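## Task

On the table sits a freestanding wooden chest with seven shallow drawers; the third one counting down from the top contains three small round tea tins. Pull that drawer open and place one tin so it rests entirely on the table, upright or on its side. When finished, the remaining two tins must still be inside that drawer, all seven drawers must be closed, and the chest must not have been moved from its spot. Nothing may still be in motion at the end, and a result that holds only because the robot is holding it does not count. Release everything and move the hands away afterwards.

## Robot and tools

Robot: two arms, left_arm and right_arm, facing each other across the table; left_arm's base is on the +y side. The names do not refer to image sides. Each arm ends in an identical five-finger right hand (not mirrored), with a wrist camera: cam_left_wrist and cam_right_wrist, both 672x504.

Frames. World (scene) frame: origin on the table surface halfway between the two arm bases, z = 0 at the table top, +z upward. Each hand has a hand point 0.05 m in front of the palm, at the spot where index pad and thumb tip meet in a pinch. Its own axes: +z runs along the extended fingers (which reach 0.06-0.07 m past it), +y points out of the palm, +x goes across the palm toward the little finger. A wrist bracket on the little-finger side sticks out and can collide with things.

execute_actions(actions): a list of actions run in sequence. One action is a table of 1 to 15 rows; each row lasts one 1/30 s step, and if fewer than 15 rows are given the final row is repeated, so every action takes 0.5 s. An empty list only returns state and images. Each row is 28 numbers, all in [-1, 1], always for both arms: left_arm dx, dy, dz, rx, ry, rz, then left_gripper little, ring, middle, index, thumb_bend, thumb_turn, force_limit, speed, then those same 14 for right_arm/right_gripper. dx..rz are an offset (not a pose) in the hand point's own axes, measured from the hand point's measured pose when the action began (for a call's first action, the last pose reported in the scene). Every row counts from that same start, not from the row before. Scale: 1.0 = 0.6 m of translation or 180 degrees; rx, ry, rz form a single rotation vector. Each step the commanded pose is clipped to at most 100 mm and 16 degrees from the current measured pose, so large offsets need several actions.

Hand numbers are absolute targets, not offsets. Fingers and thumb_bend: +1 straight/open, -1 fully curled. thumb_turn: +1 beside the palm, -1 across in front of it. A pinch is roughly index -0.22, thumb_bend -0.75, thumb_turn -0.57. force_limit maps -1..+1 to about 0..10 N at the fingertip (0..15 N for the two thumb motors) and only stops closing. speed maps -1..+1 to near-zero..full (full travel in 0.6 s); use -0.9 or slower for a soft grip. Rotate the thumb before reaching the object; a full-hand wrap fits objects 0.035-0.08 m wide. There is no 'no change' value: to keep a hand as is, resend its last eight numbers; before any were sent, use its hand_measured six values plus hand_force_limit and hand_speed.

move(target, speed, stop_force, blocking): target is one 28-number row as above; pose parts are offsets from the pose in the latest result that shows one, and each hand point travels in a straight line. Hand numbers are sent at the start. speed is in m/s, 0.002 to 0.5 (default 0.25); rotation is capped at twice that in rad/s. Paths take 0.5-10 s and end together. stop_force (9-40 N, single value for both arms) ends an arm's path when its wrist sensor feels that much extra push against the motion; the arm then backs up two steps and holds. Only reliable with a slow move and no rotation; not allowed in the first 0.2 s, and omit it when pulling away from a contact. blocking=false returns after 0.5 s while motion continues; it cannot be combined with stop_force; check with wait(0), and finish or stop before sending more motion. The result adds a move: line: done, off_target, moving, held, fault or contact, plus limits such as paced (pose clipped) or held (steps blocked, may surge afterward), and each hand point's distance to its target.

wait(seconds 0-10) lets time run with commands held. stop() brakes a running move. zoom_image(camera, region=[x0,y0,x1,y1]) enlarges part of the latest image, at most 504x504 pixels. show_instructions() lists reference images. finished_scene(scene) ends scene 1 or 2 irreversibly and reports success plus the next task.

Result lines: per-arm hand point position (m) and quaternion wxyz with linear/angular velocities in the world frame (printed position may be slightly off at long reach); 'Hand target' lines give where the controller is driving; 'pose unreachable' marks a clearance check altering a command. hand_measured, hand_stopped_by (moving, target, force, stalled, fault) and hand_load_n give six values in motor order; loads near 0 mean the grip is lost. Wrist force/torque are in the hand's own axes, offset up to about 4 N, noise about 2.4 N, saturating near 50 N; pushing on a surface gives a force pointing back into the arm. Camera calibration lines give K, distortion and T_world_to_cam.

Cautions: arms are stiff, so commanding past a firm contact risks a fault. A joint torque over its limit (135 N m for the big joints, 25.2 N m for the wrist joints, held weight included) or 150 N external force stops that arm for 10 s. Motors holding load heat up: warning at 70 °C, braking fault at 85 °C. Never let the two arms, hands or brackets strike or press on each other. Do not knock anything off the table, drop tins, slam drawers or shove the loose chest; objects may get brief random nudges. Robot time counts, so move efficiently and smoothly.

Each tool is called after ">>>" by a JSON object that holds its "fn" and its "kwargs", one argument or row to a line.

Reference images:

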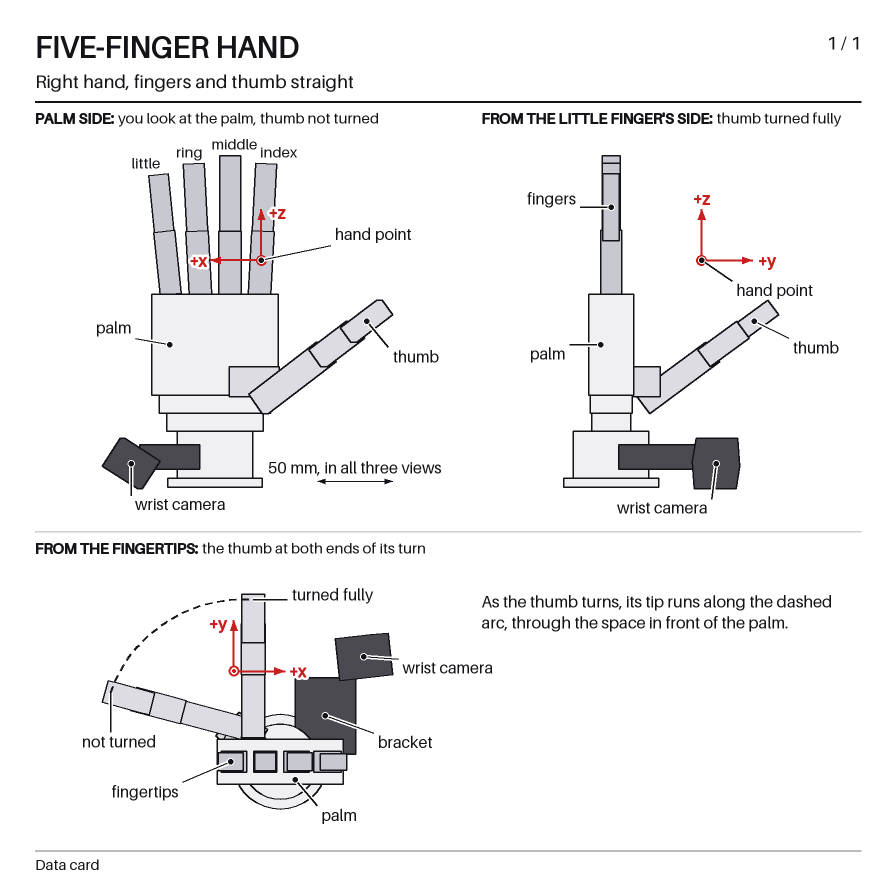

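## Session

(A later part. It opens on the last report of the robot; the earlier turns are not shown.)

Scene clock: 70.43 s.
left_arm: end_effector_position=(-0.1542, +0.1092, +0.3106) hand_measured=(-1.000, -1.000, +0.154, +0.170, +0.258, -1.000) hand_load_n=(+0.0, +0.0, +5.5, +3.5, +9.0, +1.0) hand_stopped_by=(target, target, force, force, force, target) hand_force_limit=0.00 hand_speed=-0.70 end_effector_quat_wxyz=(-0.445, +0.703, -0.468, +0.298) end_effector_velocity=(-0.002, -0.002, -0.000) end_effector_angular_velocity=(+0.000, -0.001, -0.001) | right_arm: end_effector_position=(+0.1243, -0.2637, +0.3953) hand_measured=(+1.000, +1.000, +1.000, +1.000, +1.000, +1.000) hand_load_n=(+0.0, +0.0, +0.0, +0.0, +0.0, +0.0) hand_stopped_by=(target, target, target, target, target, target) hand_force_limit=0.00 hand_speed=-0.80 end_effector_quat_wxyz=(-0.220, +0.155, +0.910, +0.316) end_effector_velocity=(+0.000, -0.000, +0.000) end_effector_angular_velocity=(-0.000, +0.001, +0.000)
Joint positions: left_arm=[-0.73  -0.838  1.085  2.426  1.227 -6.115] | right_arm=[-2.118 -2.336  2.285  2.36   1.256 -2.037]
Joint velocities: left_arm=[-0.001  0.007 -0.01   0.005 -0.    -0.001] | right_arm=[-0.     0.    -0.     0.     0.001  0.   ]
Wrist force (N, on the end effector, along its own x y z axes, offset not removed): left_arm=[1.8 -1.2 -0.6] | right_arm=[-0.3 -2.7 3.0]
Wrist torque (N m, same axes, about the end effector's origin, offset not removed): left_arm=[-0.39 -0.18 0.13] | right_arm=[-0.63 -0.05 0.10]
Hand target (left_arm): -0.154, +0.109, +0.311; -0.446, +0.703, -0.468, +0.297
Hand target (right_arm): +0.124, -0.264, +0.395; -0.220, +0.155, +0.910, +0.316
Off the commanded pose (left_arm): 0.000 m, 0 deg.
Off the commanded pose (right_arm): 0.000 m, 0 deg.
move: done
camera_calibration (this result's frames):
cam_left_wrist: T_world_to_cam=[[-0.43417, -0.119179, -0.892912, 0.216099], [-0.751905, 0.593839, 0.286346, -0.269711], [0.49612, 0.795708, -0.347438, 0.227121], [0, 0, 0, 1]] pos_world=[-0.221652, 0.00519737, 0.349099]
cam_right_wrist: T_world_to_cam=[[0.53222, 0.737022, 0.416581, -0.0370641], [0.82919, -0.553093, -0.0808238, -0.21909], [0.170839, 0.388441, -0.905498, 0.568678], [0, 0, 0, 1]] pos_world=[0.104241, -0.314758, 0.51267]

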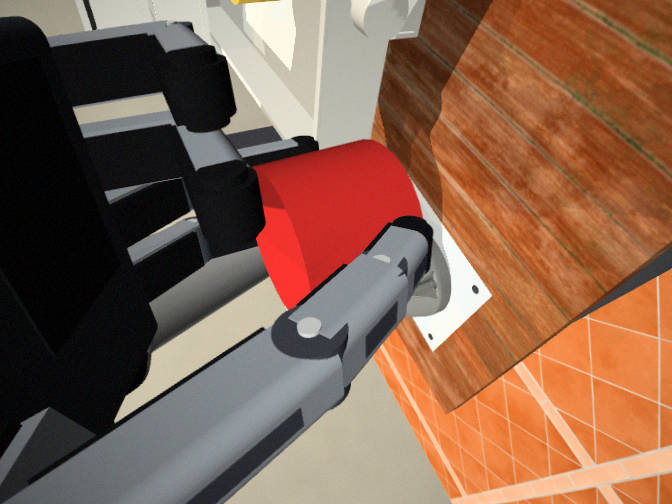

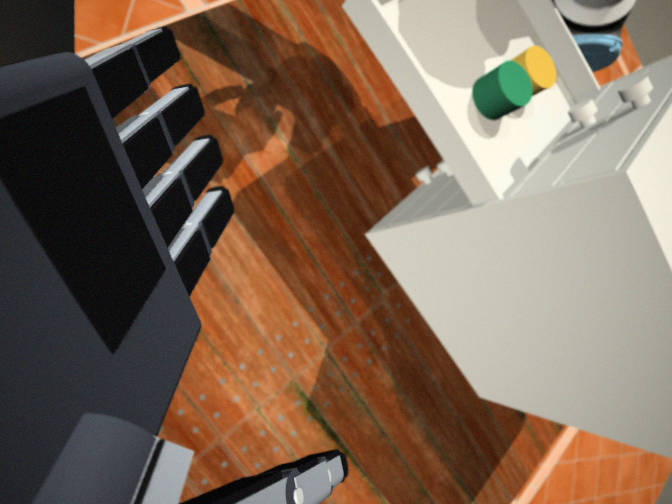

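>>> {"fn": "move", "kwargs": {
  "target": [0.016,0.392,0.223,0,0,0,-1,-1,-0.6,-0.6,-0.6,-1,0.0,-0.7, 0,0,0,0,0,0,1,1,1,1,1,1,0,-0.8],
  "speed": 0.15
}}

>>> {"fn": "move", "kwargs": {
  "target": [0,0.03,0.014,0,0,0,-1,-1,-0.6,-0.6,-0.6,-1,0.0,-0.7, 0,0,0,0,0,0,1,1,1,1,1,1,0,-0.8],
  "speed": 0.008,
  "stop_force": 9
}}

Scene clock: 73.10 s.
left_arm: end_effector_position=(-0.1310, +0.1085, +0.0411) hand_measured=(-1.000, -1.000, +0.154, +0.170, +0.258, -1.000) hand_load_n=(+0.0, +0.0, +5.5, +3.5, +9.0, +1.0) hand_stopped_by=(target, target, force, force, force, target) hand_force_limit=0.00 hand_speed=-0.70 end_effector_quat_wxyz=(-0.445, +0.703, -0.468, +0.298) end_effector_velocity=(+0.000, -0.000, -0.003) end_effector_angular_velocity=(+0.000, -0.000, +0.000) | right_arm: end_effector_position=(+0.1243, -0.2637, +0.3953) hand_measured=(+1.000, +1.000, +1.000, +1.000, +1.000, +1.000) hand_load_n=(+0.0, +0.0, +0.0, +0.0, +0.0, +0.0) hand_stopped_by=(target, target, target, target, target, target) hand_force_limit=0.00 hand_speed=-0.80 end_effector_quat_wxyz=(-0.220, +0.155, +0.910, +0.316) end_effector_velocity=(+0.000, -0.000, -0.000) end_effector_angular_velocity=(-0.001, -0.001, +0.000)
Joint positions: left_arm=[-0.703 -0.537  1.284  1.92   1.202 -6.102] | right_arm=[-2.118 -2.336  2.285  2.36   1.256 -2.037]
Joint velocities: left_arm=[ 0.     0.005 -0.001 -0.004  0.     0.   ] | right_arm=[-0.    -0.    -0.    -0.001  0.    -0.   ]
Wrist force (N, on the end effector, along its own x y z axes, offset not removed): left_arm=[1.1 0.2 0.1] | right_arm=[-0.7 -1.6 2.8]
Wrist torque (N m, same axes, about the end effector's origin, offset not removed): left_arm=[-0.20 -0.15 0.23] | right_arm=[-0.48 0.14 0.08]
Hand target (left_arm): -0.131, +0.108, +0.041; -0.445, +0.703, -0.468, +0.298
Hand target (right_arm): +0.124, -0.264, +0.395; -0.220, +0.155, +0.910, +0.316
Off the commanded pose (left_arm): 0.001 m, 0 deg.
Off the commanded pose (right_arm): 0.000 m, 0 deg.
move: done
camera_calibration (this result's frames):
cam_left_wrist: T_world_to_cam=[[-0.434116, -0.119233, -0.892931, -0.0145002], [-0.751924, 0.593854, 0.286266, -0.174712], [0.496138, 0.795689, -0.347456, 0.122514], [0, 0, 0, 1]] pos_world=[-0.198449, 0.00454159, 0.0796346]
cam_right_wrist: T_world_to_cam=[[0.532221, 0.737022, 0.416581, -0.0370642], [0.829189, -0.553094, -0.0808241, -0.21909], [0.170839, 0.388441, -0.905498, 0.568678], [0, 0, 0, 1]] pos_world=[0.104241, -0.314758, 0.51267]

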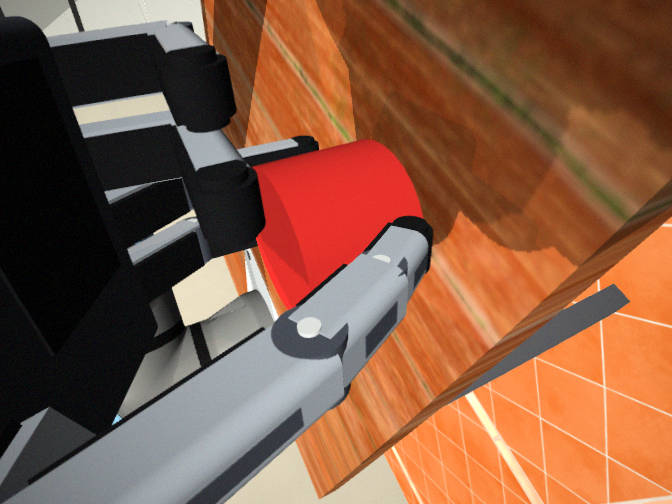

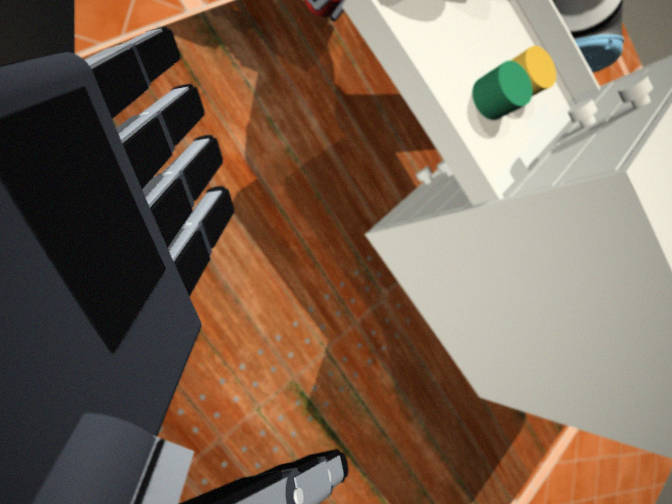

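Scene clock: 75.30 s.
left_arm: end_effector_position=(-0.1311, +0.1084, +0.0266) hand_measured=(-1.000, -1.000, +0.154, +0.170, +0.258, -1.000) hand_load_n=(+0.0, +0.0, +6.5, +5.5, +8.0, +0.5) hand_stopped_by=(target, target, force, force, force, target) hand_force_limit=0.00 hand_speed=-0.70 end_effector_quat_wxyz=(-0.445, +0.703, -0.468, +0.298) end_effector_velocity=(-0.000, -0.000, +0.003) end_effector_angular_velocity=(+0.000, -0.001, -0.001) | right_arm: end_effector_position=(+0.1243, -0.2637, +0.3953) hand_measured=(+1.000, +1.000, +1.000, +1.000, +1.000, +1.000) hand_load_n=(+0.0, +0.0, +0.0, +0.0, +0.0, +0.0) hand_stopped_by=(target, target, target, target, target, target) hand_force_limit=0.00 hand_speed=-0.80 end_effector_quat_wxyz=(-0.220, +0.155, +0.910, +0.316) end_effector_velocity=(+0.000, +0.000, +0.000) end_effector_angular_velocity=(+0.001, +0.000, -0.001)
Joint positions: left_arm=[-0.703 -0.513  1.279  1.901  1.202 -6.102] | right_arm=[-2.118 -2.336  2.285  2.36   1.256 -2.037]
Joint velocities: left_arm=[ 0.    -0.004 -0.     0.004 -0.001  0.   ] | right_arm=[ 0.     0.    -0.     0.    -0.001  0.   ]
Wrist force (N, on the end effector, along its own x y z axes, offset not removed): left_arm=[1.9 -6.8 -3.0] | right_arm=[-0.4 -2.5 2.0]
Wrist torque (N m, same axes, about the end effector's origin, offset not removed): left_arm=[-0.07 -0.11 0.28] | right_arm=[-0.49 0.05 0.05]
Hand target (left_arm): -0.131, +0.108, +0.027; -0.446, +0.703, -0.468, +0.298
Hand target (right_arm): +0.124, -0.264, +0.395; -0.220, +0.155, +0.910, +0.316
Off the commanded pose (left_arm): 0.005 m, 0 deg.
Off the commanded pose (right_arm): 0.000 m, 0 deg.
move: contact (left_arm)
camera_calibration (this result's frames):
cam_left_wrist: T_world_to_cam=[[-0.434304, -0.11942, -0.892815, -0.0274955], [-0.751873, 0.593899, 0.286305, -0.170569], [0.496052, 0.795627, -0.347721, 0.117562], [0, 0, 0, 1]] pos_world=[-0.198504, 0.00448189, 0.0651651]
cam_right_wrist: T_world_to_cam=[[0.532221, 0.737022, 0.416581, -0.0370641], [0.829189, -0.553094, -0.080824, -0.21909], [0.170839, 0.388441, -0.905499, 0.568678], [0, 0, 0, 1]] pos_world=[0.104241, -0.314758, 0.51267]

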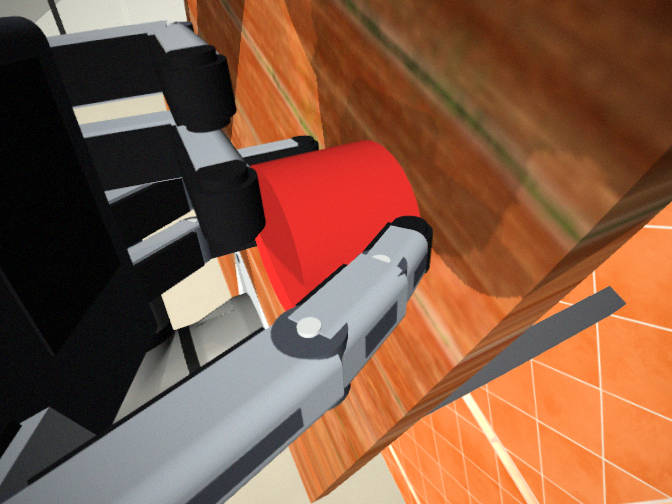

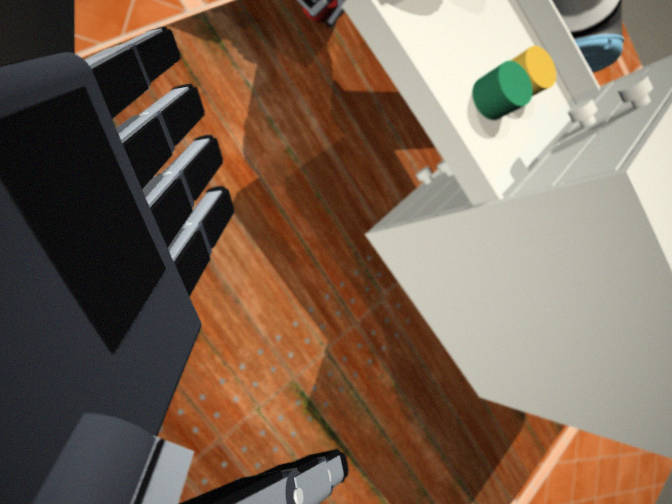

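>>> {"fn": "move", "kwargs": {
  "target": [0,-0.003,-0.001,0,0,0,-1,-1,0.45,0.45,0.45,-1,0.0,-0.3, 0,0,0,0,0,0,1,1,1,1,1,1,0,-0.8],
  "speed": 0.01
}}

>>> {"fn": "move", "kwargs": {
  "target": [0,-0.15,-0.07,0,0,0,-1,-1,0.45,0.45,0.45,-1,0.0,-0.3, 0,0,0,0,0,0,1,1,1,1,1,1,0,-0.8],
  "speed": 0.08
}}

Scene clock: 76.17 s.
left_arm: end_effector_position=(-0.1309, +0.1085, +0.0284) hand_measured=(-1.000, -1.000, +0.450, +0.450, +0.450, -1.000) hand_load_n=(+0.0, +0.0, +0.0, +0.0, +0.0, +0.0) hand_stopped_by=(target, target, target, target, target, target) hand_force_limit=0.00 hand_speed=-0.30 end_effector_quat_wxyz=(-0.445, +0.703, -0.468, +0.298) end_effector_velocity=(+0.000, -0.000, +0.001) end_effector_angular_velocity=(-0.001, +0.001, +0.001) | right_arm: end_effector_position=(+0.1243, -0.2637, +0.3953) hand_measured=(+1.000, +1.000, +1.000, +1.000, +1.000, +1.000) hand_load_n=(+0.0, +0.0, +0.0, +0.0, +0.0, +0.0) hand_stopped_by=(target, target, target, target, target, target) hand_force_limit=0.00 hand_speed=-0.80 end_effector_quat_wxyz=(-0.220, +0.155, +0.910, +0.316) end_effector_velocity=(-0.000, +0.000, +0.000) end_effector_angular_velocity=(+0.001, +0.001, +0.000)
Joint positions: left_arm=[-0.702 -0.516  1.28   1.903  1.202 -6.102] | right_arm=[-2.118 -2.336  2.285  2.36   1.256 -2.037]
Joint velocities: left_arm=[ 0.001 -0.002  0.001 -0.     0.    -0.   ] | right_arm=[ 0.     0.    -0.     0.001  0.     0.   ]
Wrist force (N, on the end effector, along its own x y z axes, offset not removed): left_arm=[0.9 1.2 0.4] | right_arm=[-0.4 -2.0 3.6]
Wrist torque (N m, same axes, about the end effector's origin, offset not removed): left_arm=[0.09 0.02 0.19] | right_arm=[-0.54 -0.01 0.16]
Hand target (left_arm): -0.131, +0.109, +0.029; -0.445, +0.703, -0.468, +0.298
Hand target (right_arm): +0.124, -0.264, +0.395; -0.220, +0.155, +0.910, +0.316
Off the commanded pose (left_arm): 0.000 m, 0 deg.
Off the commanded pose (right_arm): 0.000 m, 0 deg.
move: done
camera_calibration (this result's frames):
cam_left_wrist: T_world_to_cam=[[-0.434282, -0.11944, -0.892823, -0.0258188], [-0.75187, 0.593922, 0.286267, -0.171018], [0.496076, 0.795607, -0.347733, 0.118032], [0, 0, 0, 1]] pos_world=[-0.198349, 0.0045806, 0.0669489]
cam_right_wrist: T_world_to_cam=[[0.532221, 0.737022, 0.416581, -0.0370641], [0.829189, -0.553094, -0.080824, -0.21909], [0.170839, 0.388441, -0.905498, 0.568678], [0, 0, 0, 1]] pos_world=[0.104241, -0.314758, 0.51267]

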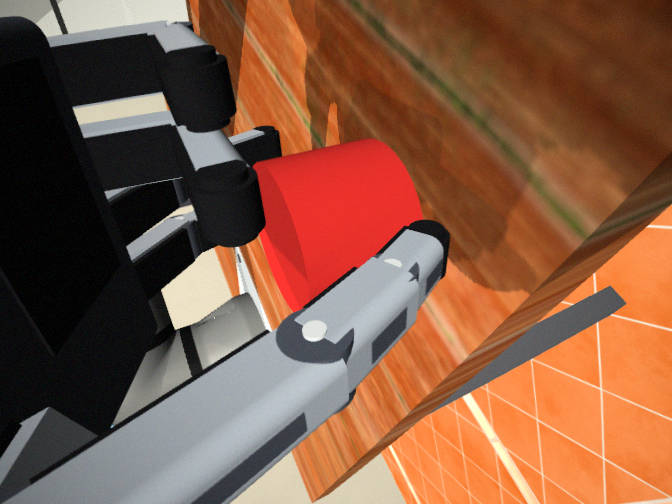

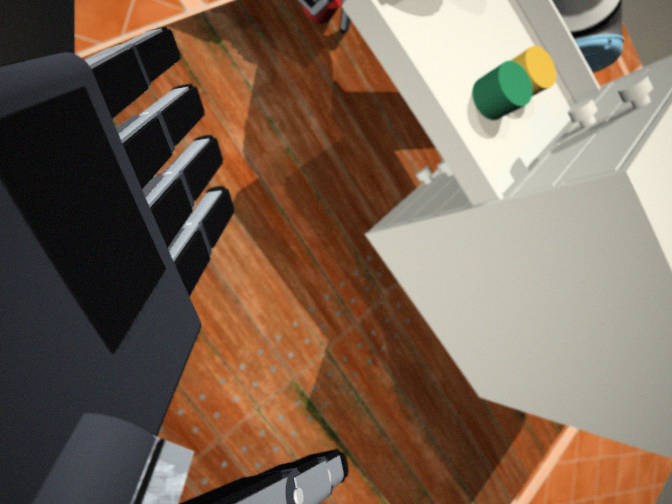

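Scene clock: 77.93 s.
left_arm: end_effector_position=(-0.1307, +0.1086, +0.1275) hand_measured=(-1.000, -1.000, +0.450, +0.450, +0.450, -1.000) hand_load_n=(+0.0, +0.0, +0.0, +0.0, +0.0, +0.0) hand_stopped_by=(target, target, target, target, target, target) hand_force_limit=0.00 hand_speed=-0.30 end_effector_quat_wxyz=(-0.445, +0.703, -0.468, +0.298) end_effector_velocity=(-0.000, +0.000, +0.002) end_effector_angular_velocity=(+0.001, -0.000, +0.001) | right_arm: end_effector_position=(+0.1243, -0.2637, +0.3953) hand_measured=(+1.000, +1.000, +1.000, +1.000, +1.000, +1.000) hand_load_n=(+0.0, +0.0, +0.0, +0.0, +0.0, +0.0) hand_stopped_by=(target, target, target, target, target, target) hand_force_limit=0.00 hand_speed=-0.80 end_effector_quat_wxyz=(-0.220, +0.155, +0.910, +0.316) end_effector_velocity=(-0.000, -0.000, -0.000) end_effector_angular_velocity=(-0.000, +0.000, +0.000)
Joint positions: left_arm=[-0.702 -0.672  1.289  2.05   1.202 -6.102] | right_arm=[-2.118 -2.336  2.285  2.36   1.256 -2.037]
Joint velocities: left_arm=[-0.    -0.003  0.     0.003  0.001 -0.   ] | right_arm=[ 0.     0.    -0.    -0.     0.001  0.   ]
Wrist force (N, on the end effector, along its own x y z axes, offset not removed): left_arm=[-0.5 0.2 -0.7] | right_arm=[-0.5 -1.2 4.0]
Wrist torque (N m, same axes, about the end effector's origin, offset not removed): left_arm=[-0.19 0.12 0.15] | right_arm=[-0.42 -0.10 0.08]
Hand target (left_arm): -0.131, +0.109, +0.128; -0.445, +0.703, -0.468, +0.298
Hand target (right_arm): +0.124, -0.264, +0.395; -0.220, +0.155, +0.910, +0.316
Off the commanded pose (left_arm): 0.000 m, 0 deg.
Off the commanded pose (right_arm): 0.000 m, 0 deg.
move: done
camera_calibration (this result's frames):
cam_left_wrist: T_world_to_cam=[[-0.434284, -0.119405, -0.892827, 0.0627369], [-0.751856, 0.593931, 0.286282, -0.199245], [0.496094, 0.795605, -0.347711, 0.152263], [0, 0, 0, 1]] pos_world=[-0.198095, 0.00468728, 0.165997]
cam_right_wrist: T_world_to_cam=[[0.532221, 0.737022, 0.416581, -0.0370642], [0.829189, -0.553094, -0.080824, -0.21909], [0.170839, 0.388441, -0.905499, 0.568678], [0, 0, 0, 1]] pos_world=[0.104241, -0.314758, 0.51267]

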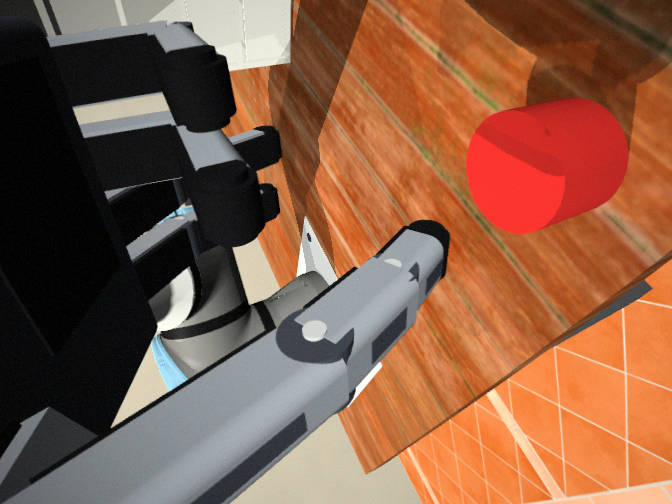

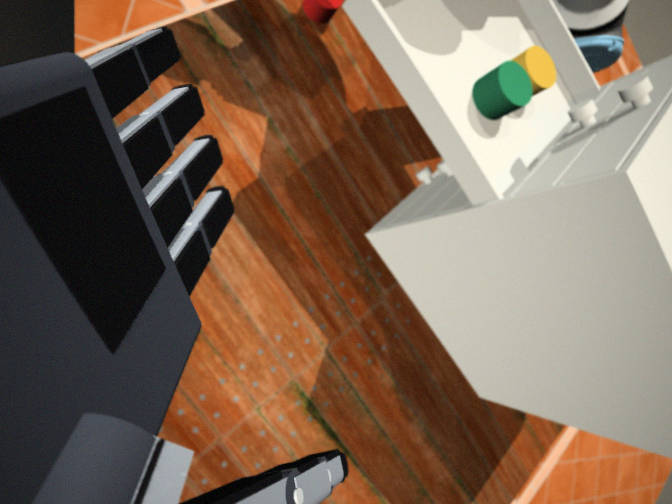

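>>> {"fn": "move", "kwargs": {
  "target": [0,-0.135,-0.063,0,0,0,-1,-1,1,1,1,1,0.0,0.5, 0,0,0,0,0,0,1,1,1,1,1,1,0,-0.8],
  "speed": 0.12
}}

>>> {"fn": "move", "kwargs": {
  "target": [0.14,-0.163,0.34,0,0,0,-1,-1,1,1,1,1,0.0,0.5, 0,0,0,0,0,0,1,1,1,1,1,1,0,-0.8],
  "speed": 0.04,
  "stop_force": 15
}}

Scene clock: 79.50 s.
left_arm: end_effector_position=(-0.1305, +0.1087, +0.2165) hand_measured=(-1.000, -1.000, +1.000, +1.000, +1.000, +1.000) hand_load_n=(+0.0, +0.0, +0.0, +0.0, +0.0, +0.0) hand_stopped_by=(target, target, target, target, target, target) hand_force_limit=0.00 hand_speed=0.50 end_effector_quat_wxyz=(-0.445, +0.703, -0.468, +0.298) end_effector_velocity=(-0.000, -0.000, +0.002) end_effector_angular_velocity=(+0.002, -0.001, +0.000) | right_arm: end_effector_position=(+0.1243, -0.2637, +0.3953) hand_measured=(+1.000, +1.000, +1.000, +1.000, +1.000, +1.000) hand_load_n=(+0.0, +0.0, +0.0, +0.0, +0.0, +0.0) hand_stopped_by=(target, target, target, target, target, target) hand_force_limit=0.00 hand_speed=-0.80 end_effector_quat_wxyz=(-0.220, +0.155, +0.910, +0.316) end_effector_velocity=(-0.000, -0.000, -0.000) end_effector_angular_velocity=(-0.000, +0.000, +0.000)
Joint positions: left_arm=[-0.702 -0.785  1.244  2.208  1.202 -6.102] | right_arm=[-2.118 -2.336  2.285  2.36   1.256 -2.037]
Joint velocities: left_arm=[ 0.    -0.001 -0.002  0.005  0.     0.   ] | right_arm=[ 0.  0.  0. -0.  0.  0.]
Wrist force (N, on the end effector, along its own x y z axes, offset not removed): left_arm=[1.1 -0.9 -2.6] | right_arm=[-0.2 -3.2 2.5]
Wrist torque (N m, same axes, about the end effector's origin, offset not removed): left_arm=[-0.19 0.05 0.11] | right_arm=[-0.66 -0.02 0.04]
Hand target (left_arm): -0.130, +0.109, +0.217; -0.445, +0.703, -0.468, +0.298
Hand target (right_arm): +0.124, -0.264, +0.395; -0.220, +0.155, +0.910, +0.316
Off the commanded pose (left_arm): 0.000 m, 0 deg.
Off the commanded pose (right_arm): 0.000 m, 0 deg.
move: done
camera_calibration (this result's frames):
cam_left_wrist: T_world_to_cam=[[-0.434301, -0.119328, -0.892829, 0.142384], [-0.751793, 0.594, 0.286308, -0.224639], [0.496176, 0.795566, -0.347685, 0.183056], [0, 0, 0, 1]] pos_world=[-0.197873, 0.00479277, 0.255087]
cam_right_wrist: T_world_to_cam=[[0.532221, 0.737022, 0.416581, -0.0370641], [0.829189, -0.553094, -0.0808239, -0.21909], [0.170839, 0.388441, -0.905499, 0.568678], [0, 0, 0, 1]] pos_world=[0.104241, -0.314758, 0.51267]

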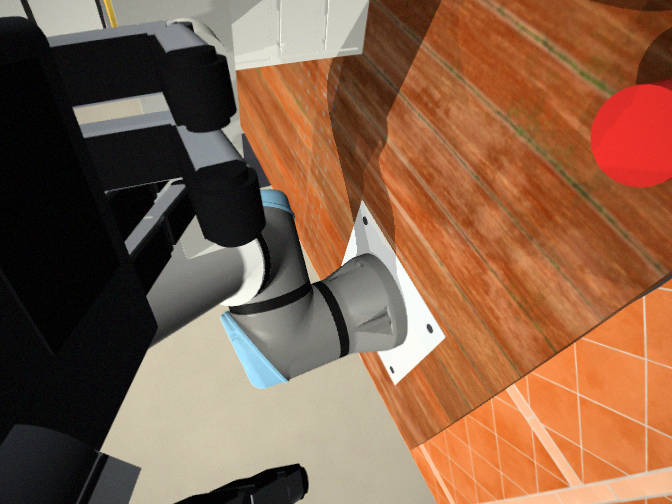

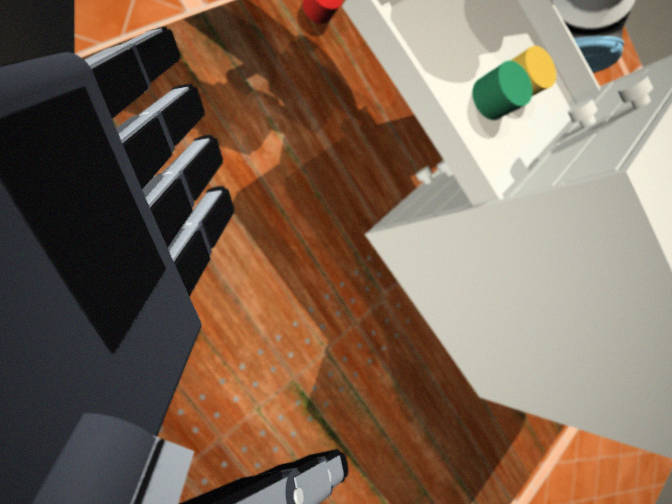

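Scene clock: 86.03 s.
left_arm: end_effector_position=(+0.1046, +0.1184, +0.2185) hand_measured=(-1.000, -1.000, +1.000, +1.000, +1.000, +1.000) hand_load_n=(+0.0, +0.0, -2.0, +0.0, +0.0, +0.0) hand_stopped_by=(target, target, target, target, target, target) hand_force_limit=0.00 hand_speed=0.50 end_effector_quat_wxyz=(-0.445, +0.703, -0.467, +0.298) end_effector_velocity=(-0.003, +0.000, +0.000) end_effector_angular_velocity=(-0.000, +0.001, +0.000) | right_arm: end_effector_position=(+0.1243, -0.2637, +0.3953) hand_measured=(+1.000, +1.000, +1.000, +1.000, +1.000, +1.000) hand_load_n=(+0.0, +0.0, +0.0, +0.0, +0.0, +0.0) hand_stopped_by=(target, target, target, target, target, target) hand_force_limit=0.00 hand_speed=-0.80 end_effector_quat_wxyz=(-0.220, +0.155, +0.910, +0.316) end_effector_velocity=(-0.000, -0.000, +0.000) end_effector_angular_velocity=(-0.000, +0.000, +0.001)
Joint positions: left_arm=[-0.362 -0.974  1.565  1.98   0.906 -5.908] | right_arm=[-2.118 -2.336  2.285  2.36   1.256 -2.037]
Joint velocities: left_arm=[-0.005  0.    -0.002  0.003  0.005 -0.003] | right_arm=[ 0.     0.    -0.002  0.001  0.    -0.   ]
Wrist force (N, on the end effector, along its own x y z axes, offset not removed): left_arm=[-0.9 1.4 -1.2] | right_arm=[-0.7 -2.0 2.8]
Wrist torque (N m, same axes, about the end effector's origin, offset not removed): left_arm=[-0.24 0.31 0.16] | right_arm=[-0.44 -0.03 0.07]
Hand target (left_arm): +0.104, +0.118, +0.218; -0.445, +0.703, -0.467, +0.298
Hand target (right_arm): +0.124, -0.264, +0.395; -0.220, +0.155, +0.910, +0.316
Off the commanded pose (left_arm): 0.006 m, 0 deg.
Off the commanded pose (right_arm): 0.000 m, 0 deg.
move: contact (left_arm)
camera_calibration (this result's frames):
cam_left_wrist: T_world_to_cam=[[-0.433368, -0.119856, -0.893211, 0.247381], [-0.752215, 0.593971, 0.285257, -0.0539522], [0.496351, 0.795508, -0.347566, 0.0594287], [0, 0, 0, 1]] pos_world=[0.0371261, 0.0144203, 0.257009]
cam_right_wrist: T_world_to_cam=[[0.532221, 0.737022, 0.416581, -0.0370641], [0.829189, -0.553094, -0.080824, -0.21909], [0.170839, 0.388441, -0.905499, 0.568678], [0, 0, 0, 1]] pos_world=[0.104241, -0.314758, 0.51267]

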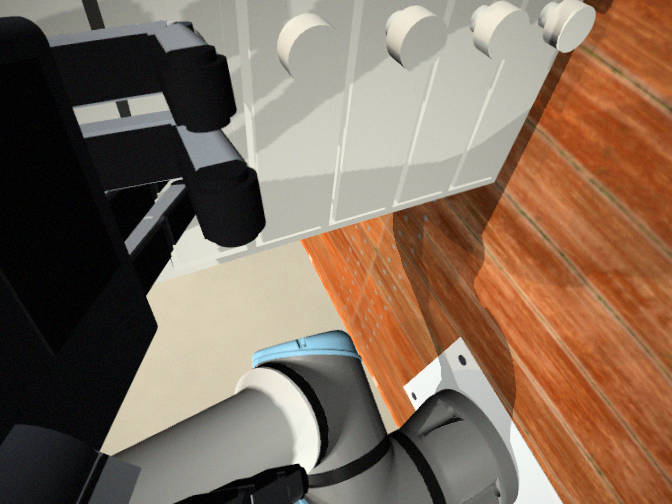

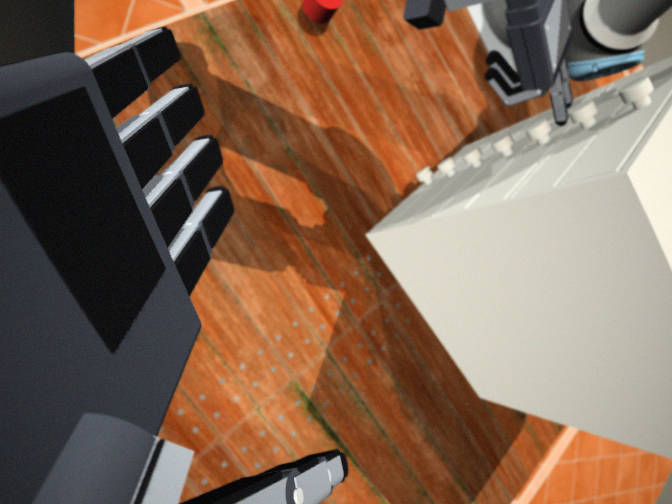

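>>> {"fn": "zoom_image", "kwargs": {
  "camera": "cam_right_wrist",
  "region": [400,60,672,240]
}}

Region (400, 60, 672, 240) of cam_right_wrist's 672x504 image, scaled by 1.853, with more detail than that image has; it fills the top 334 rows of this view, and the rest is white.

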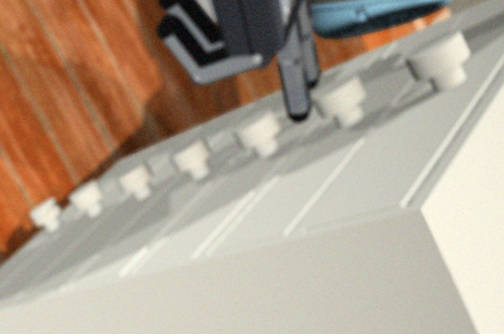

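>>> {"fn": "move", "kwargs": {
  "target": [0.008,-0.008,0.017,0,0,0,-1,-1,1,1,1,1,0.0,0.5, 0,0,0,0,0,0,1,1,1,1,1,1,0,-0.8],
  "speed": 0.004,
  "stop_force": 10
}}

>>> {"fn": "move", "kwargs": {
  "target": [-0.25,0.05,-0.3,0,0,0,-1,-1,1,1,1,1,0.0,0.5, 0,0,0,0,0,0,1,1,1,1,1,1,0,-0.8]
}}

Scene clock: 90.83 s.
left_arm: end_effector_position=(+0.1060, +0.1183, +0.2185) hand_measured=(-1.000, -1.000, +1.000, +1.000, +1.000, +1.000) hand_load_n=(+0.0, +0.0, -4.0, +0.0, +0.0, +0.0) hand_stopped_by=(target, target, target, target, target, target) hand_force_limit=0.00 hand_speed=0.50 end_effector_quat_wxyz=(-0.445, +0.703, -0.467, +0.298) end_effector_velocity=(-0.002, +0.000, +0.000) end_effector_angular_velocity=(-0.002, +0.000, +0.000) | right_arm: end_effector_position=(+0.1243, -0.2637, +0.3953) hand_measured=(+1.000, +1.000, +1.000, +1.000, +1.000, +1.000) hand_load_n=(+0.0, +0.0, +0.0, +0.0, +0.0, +0.0) hand_stopped_by=(target, target, target, target, target, target) hand_force_limit=0.00 hand_speed=-0.80 end_effector_quat_wxyz=(-0.220, +0.155, +0.910, +0.316) end_effector_velocity=(+0.000, +0.000, +0.000) end_effector_angular_velocity=(+0.001, +0.001, -0.001)
Joint positions: left_arm=[-0.36  -0.974  1.565  1.978  0.903 -5.906] | right_arm=[-2.118 -2.336  2.285  2.36   1.256 -2.037]
Joint velocities: left_arm=[-0.003 -0.001  0.     0.001  0.003 -0.003] | right_arm=[-0.    -0.     0.     0.001 -0.001  0.   ]
Wrist force (N, on the end effector, along its own x y z axes, offset not removed): left_arm=[-2.5 5.9 -15.9] | right_arm=[-0.1 -2.0 2.7]
Wrist torque (N m, same axes, about the end effector's origin, offset not removed): left_arm=[0.85 0.26 0.09] | right_arm=[-0.53 -0.05 0.17]
Hand target (left_arm): +0.106, +0.118, +0.218; -0.445, +0.703, -0.467, +0.298
Hand target (right_arm): +0.124, -0.264, +0.395; -0.220, +0.155, +0.910, +0.316
Off the commanded pose (left_arm): 0.011 m, 0 deg.
Off the commanded pose (right_arm): 0.000 m, 0 deg.
move: contact (left_arm)
camera_calibration (this result's frames):
cam_left_wrist: T_world_to_cam=[[-0.433437, -0.119704, -0.893199, 0.247954], [-0.752072, 0.594116, 0.285331, -0.0529161], [0.496509, 0.795422, -0.347537, 0.0587573], [0, 0, 0, 1]] pos_world=[0.038502, 0.0143824, 0.256991]
cam_right_wrist: T_world_to_cam=[[0.532221, 0.737022, 0.416581, -0.037064], [0.829189, -0.553094, -0.080824, -0.21909], [0.170839, 0.388441, -0.905499, 0.568678], [0, 0, 0, 1]] pos_world=[0.104241, -0.314758, 0.51267]

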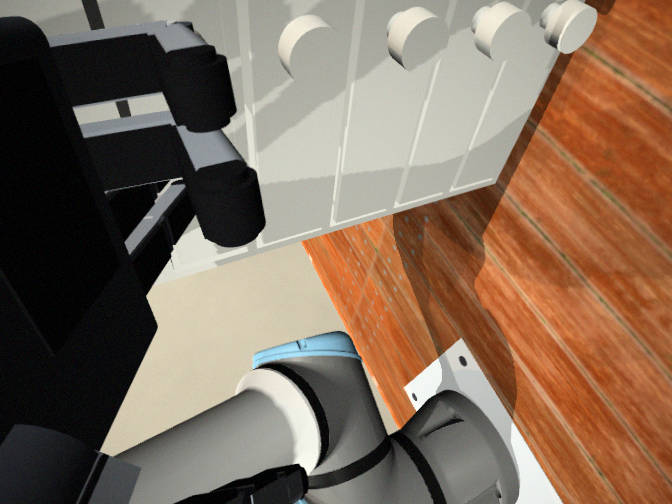

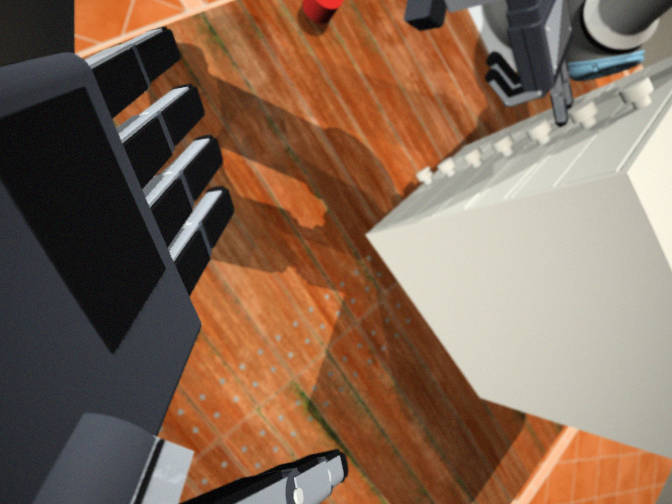

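Scene clock: 92.50 s.
left_arm: end_effector_position=(-0.1137, +0.1889, +0.2676) hand_measured=(-1.000, -1.000, +1.000, +1.000, +1.000, +1.000) hand_load_n=(+0.0, +0.0, +0.0, +0.0, +0.0, +0.0) hand_stopped_by=(target, target, target, target, target, target) hand_force_limit=0.00 hand_speed=0.50 end_effector_quat_wxyz=(-0.445, +0.703, -0.468, +0.297) end_effector_velocity=(-0.002, +0.000, +0.001) end_effector_angular_velocity=(-0.000, -0.000, -0.001) | right_arm: end_effector_position=(+0.1243, -0.2637, +0.3953) hand_measured=(+1.000, +1.000, +1.000, +1.000, +1.000, +1.000) hand_load_n=(+0.0, +0.0, +0.0, +0.0, +0.0, +0.0) hand_stopped_by=(target, target, target, target, target, target) hand_force_limit=0.00 hand_speed=-0.80 end_effector_quat_wxyz=(-0.220, +0.155, +0.910, +0.316) end_effector_velocity=(-0.000, +0.000, +0.000) end_effector_angular_velocity=(+0.001, +0.000, -0.000)
Joint positions: left_arm=[-0.784 -1.011  1.496  2.194  1.274 -6.14 ] | right_arm=[-2.118 -2.336  2.285  2.36   1.256 -2.037]
Joint velocities: left_arm=[-0.003  0.001 -0.004  0.003  0.002 -0.001] | right_arm=[-0.    -0.     0.     0.001 -0.    -0.   ]
Wrist force (N, on the end effector, along its own x y z axes, offset not removed): left_arm=[1.2 0.4 -0.3] | right_arm=[0.7 -1.4 2.7]
Wrist torque (N m, same axes, about the end effector's origin, offset not removed): left_arm=[-0.11 -0.16 0.20] | right_arm=[-0.40 -0.18 0.22]
Hand target (left_arm): -0.114, +0.189, +0.268; -0.445, +0.703, -0.468, +0.297
Hand target (right_arm): +0.124, -0.264, +0.395; -0.220, +0.155, +0.910, +0.316
Off the commanded pose (left_arm): 0.000 m, 0 deg.
Off the commanded pose (right_arm): 0.000 m, 0 deg.
move: done
camera_calibration (this result's frames):
cam_left_wrist: T_world_to_cam=[[-0.434438, -0.119139, -0.892788, 0.204693], [-0.751716, 0.593991, 0.286525, -0.274333], [0.496172, 0.795601, -0.347611, 0.128707], [0, 0, 0, 1]] pos_world=[-0.181155, 0.0849391, 0.306091]
cam_right_wrist: T_world_to_cam=[[0.532221, 0.737022, 0.416581, -0.0370642], [0.829189, -0.553094, -0.0808241, -0.21909], [0.170839, 0.388441, -0.905499, 0.568678], [0, 0, 0, 1]] pos_world=[0.104241, -0.314758, 0.51267]

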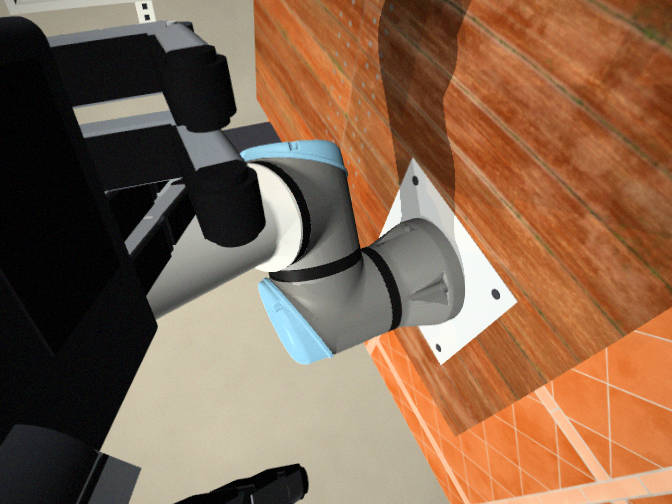

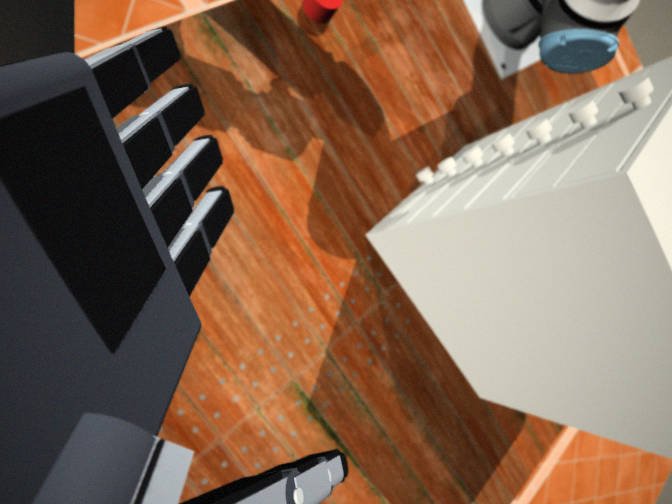

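>>> {"fn": "finished_scene", "kwargs": {
  "scene": 1
}}

The scene is finished: the task was done.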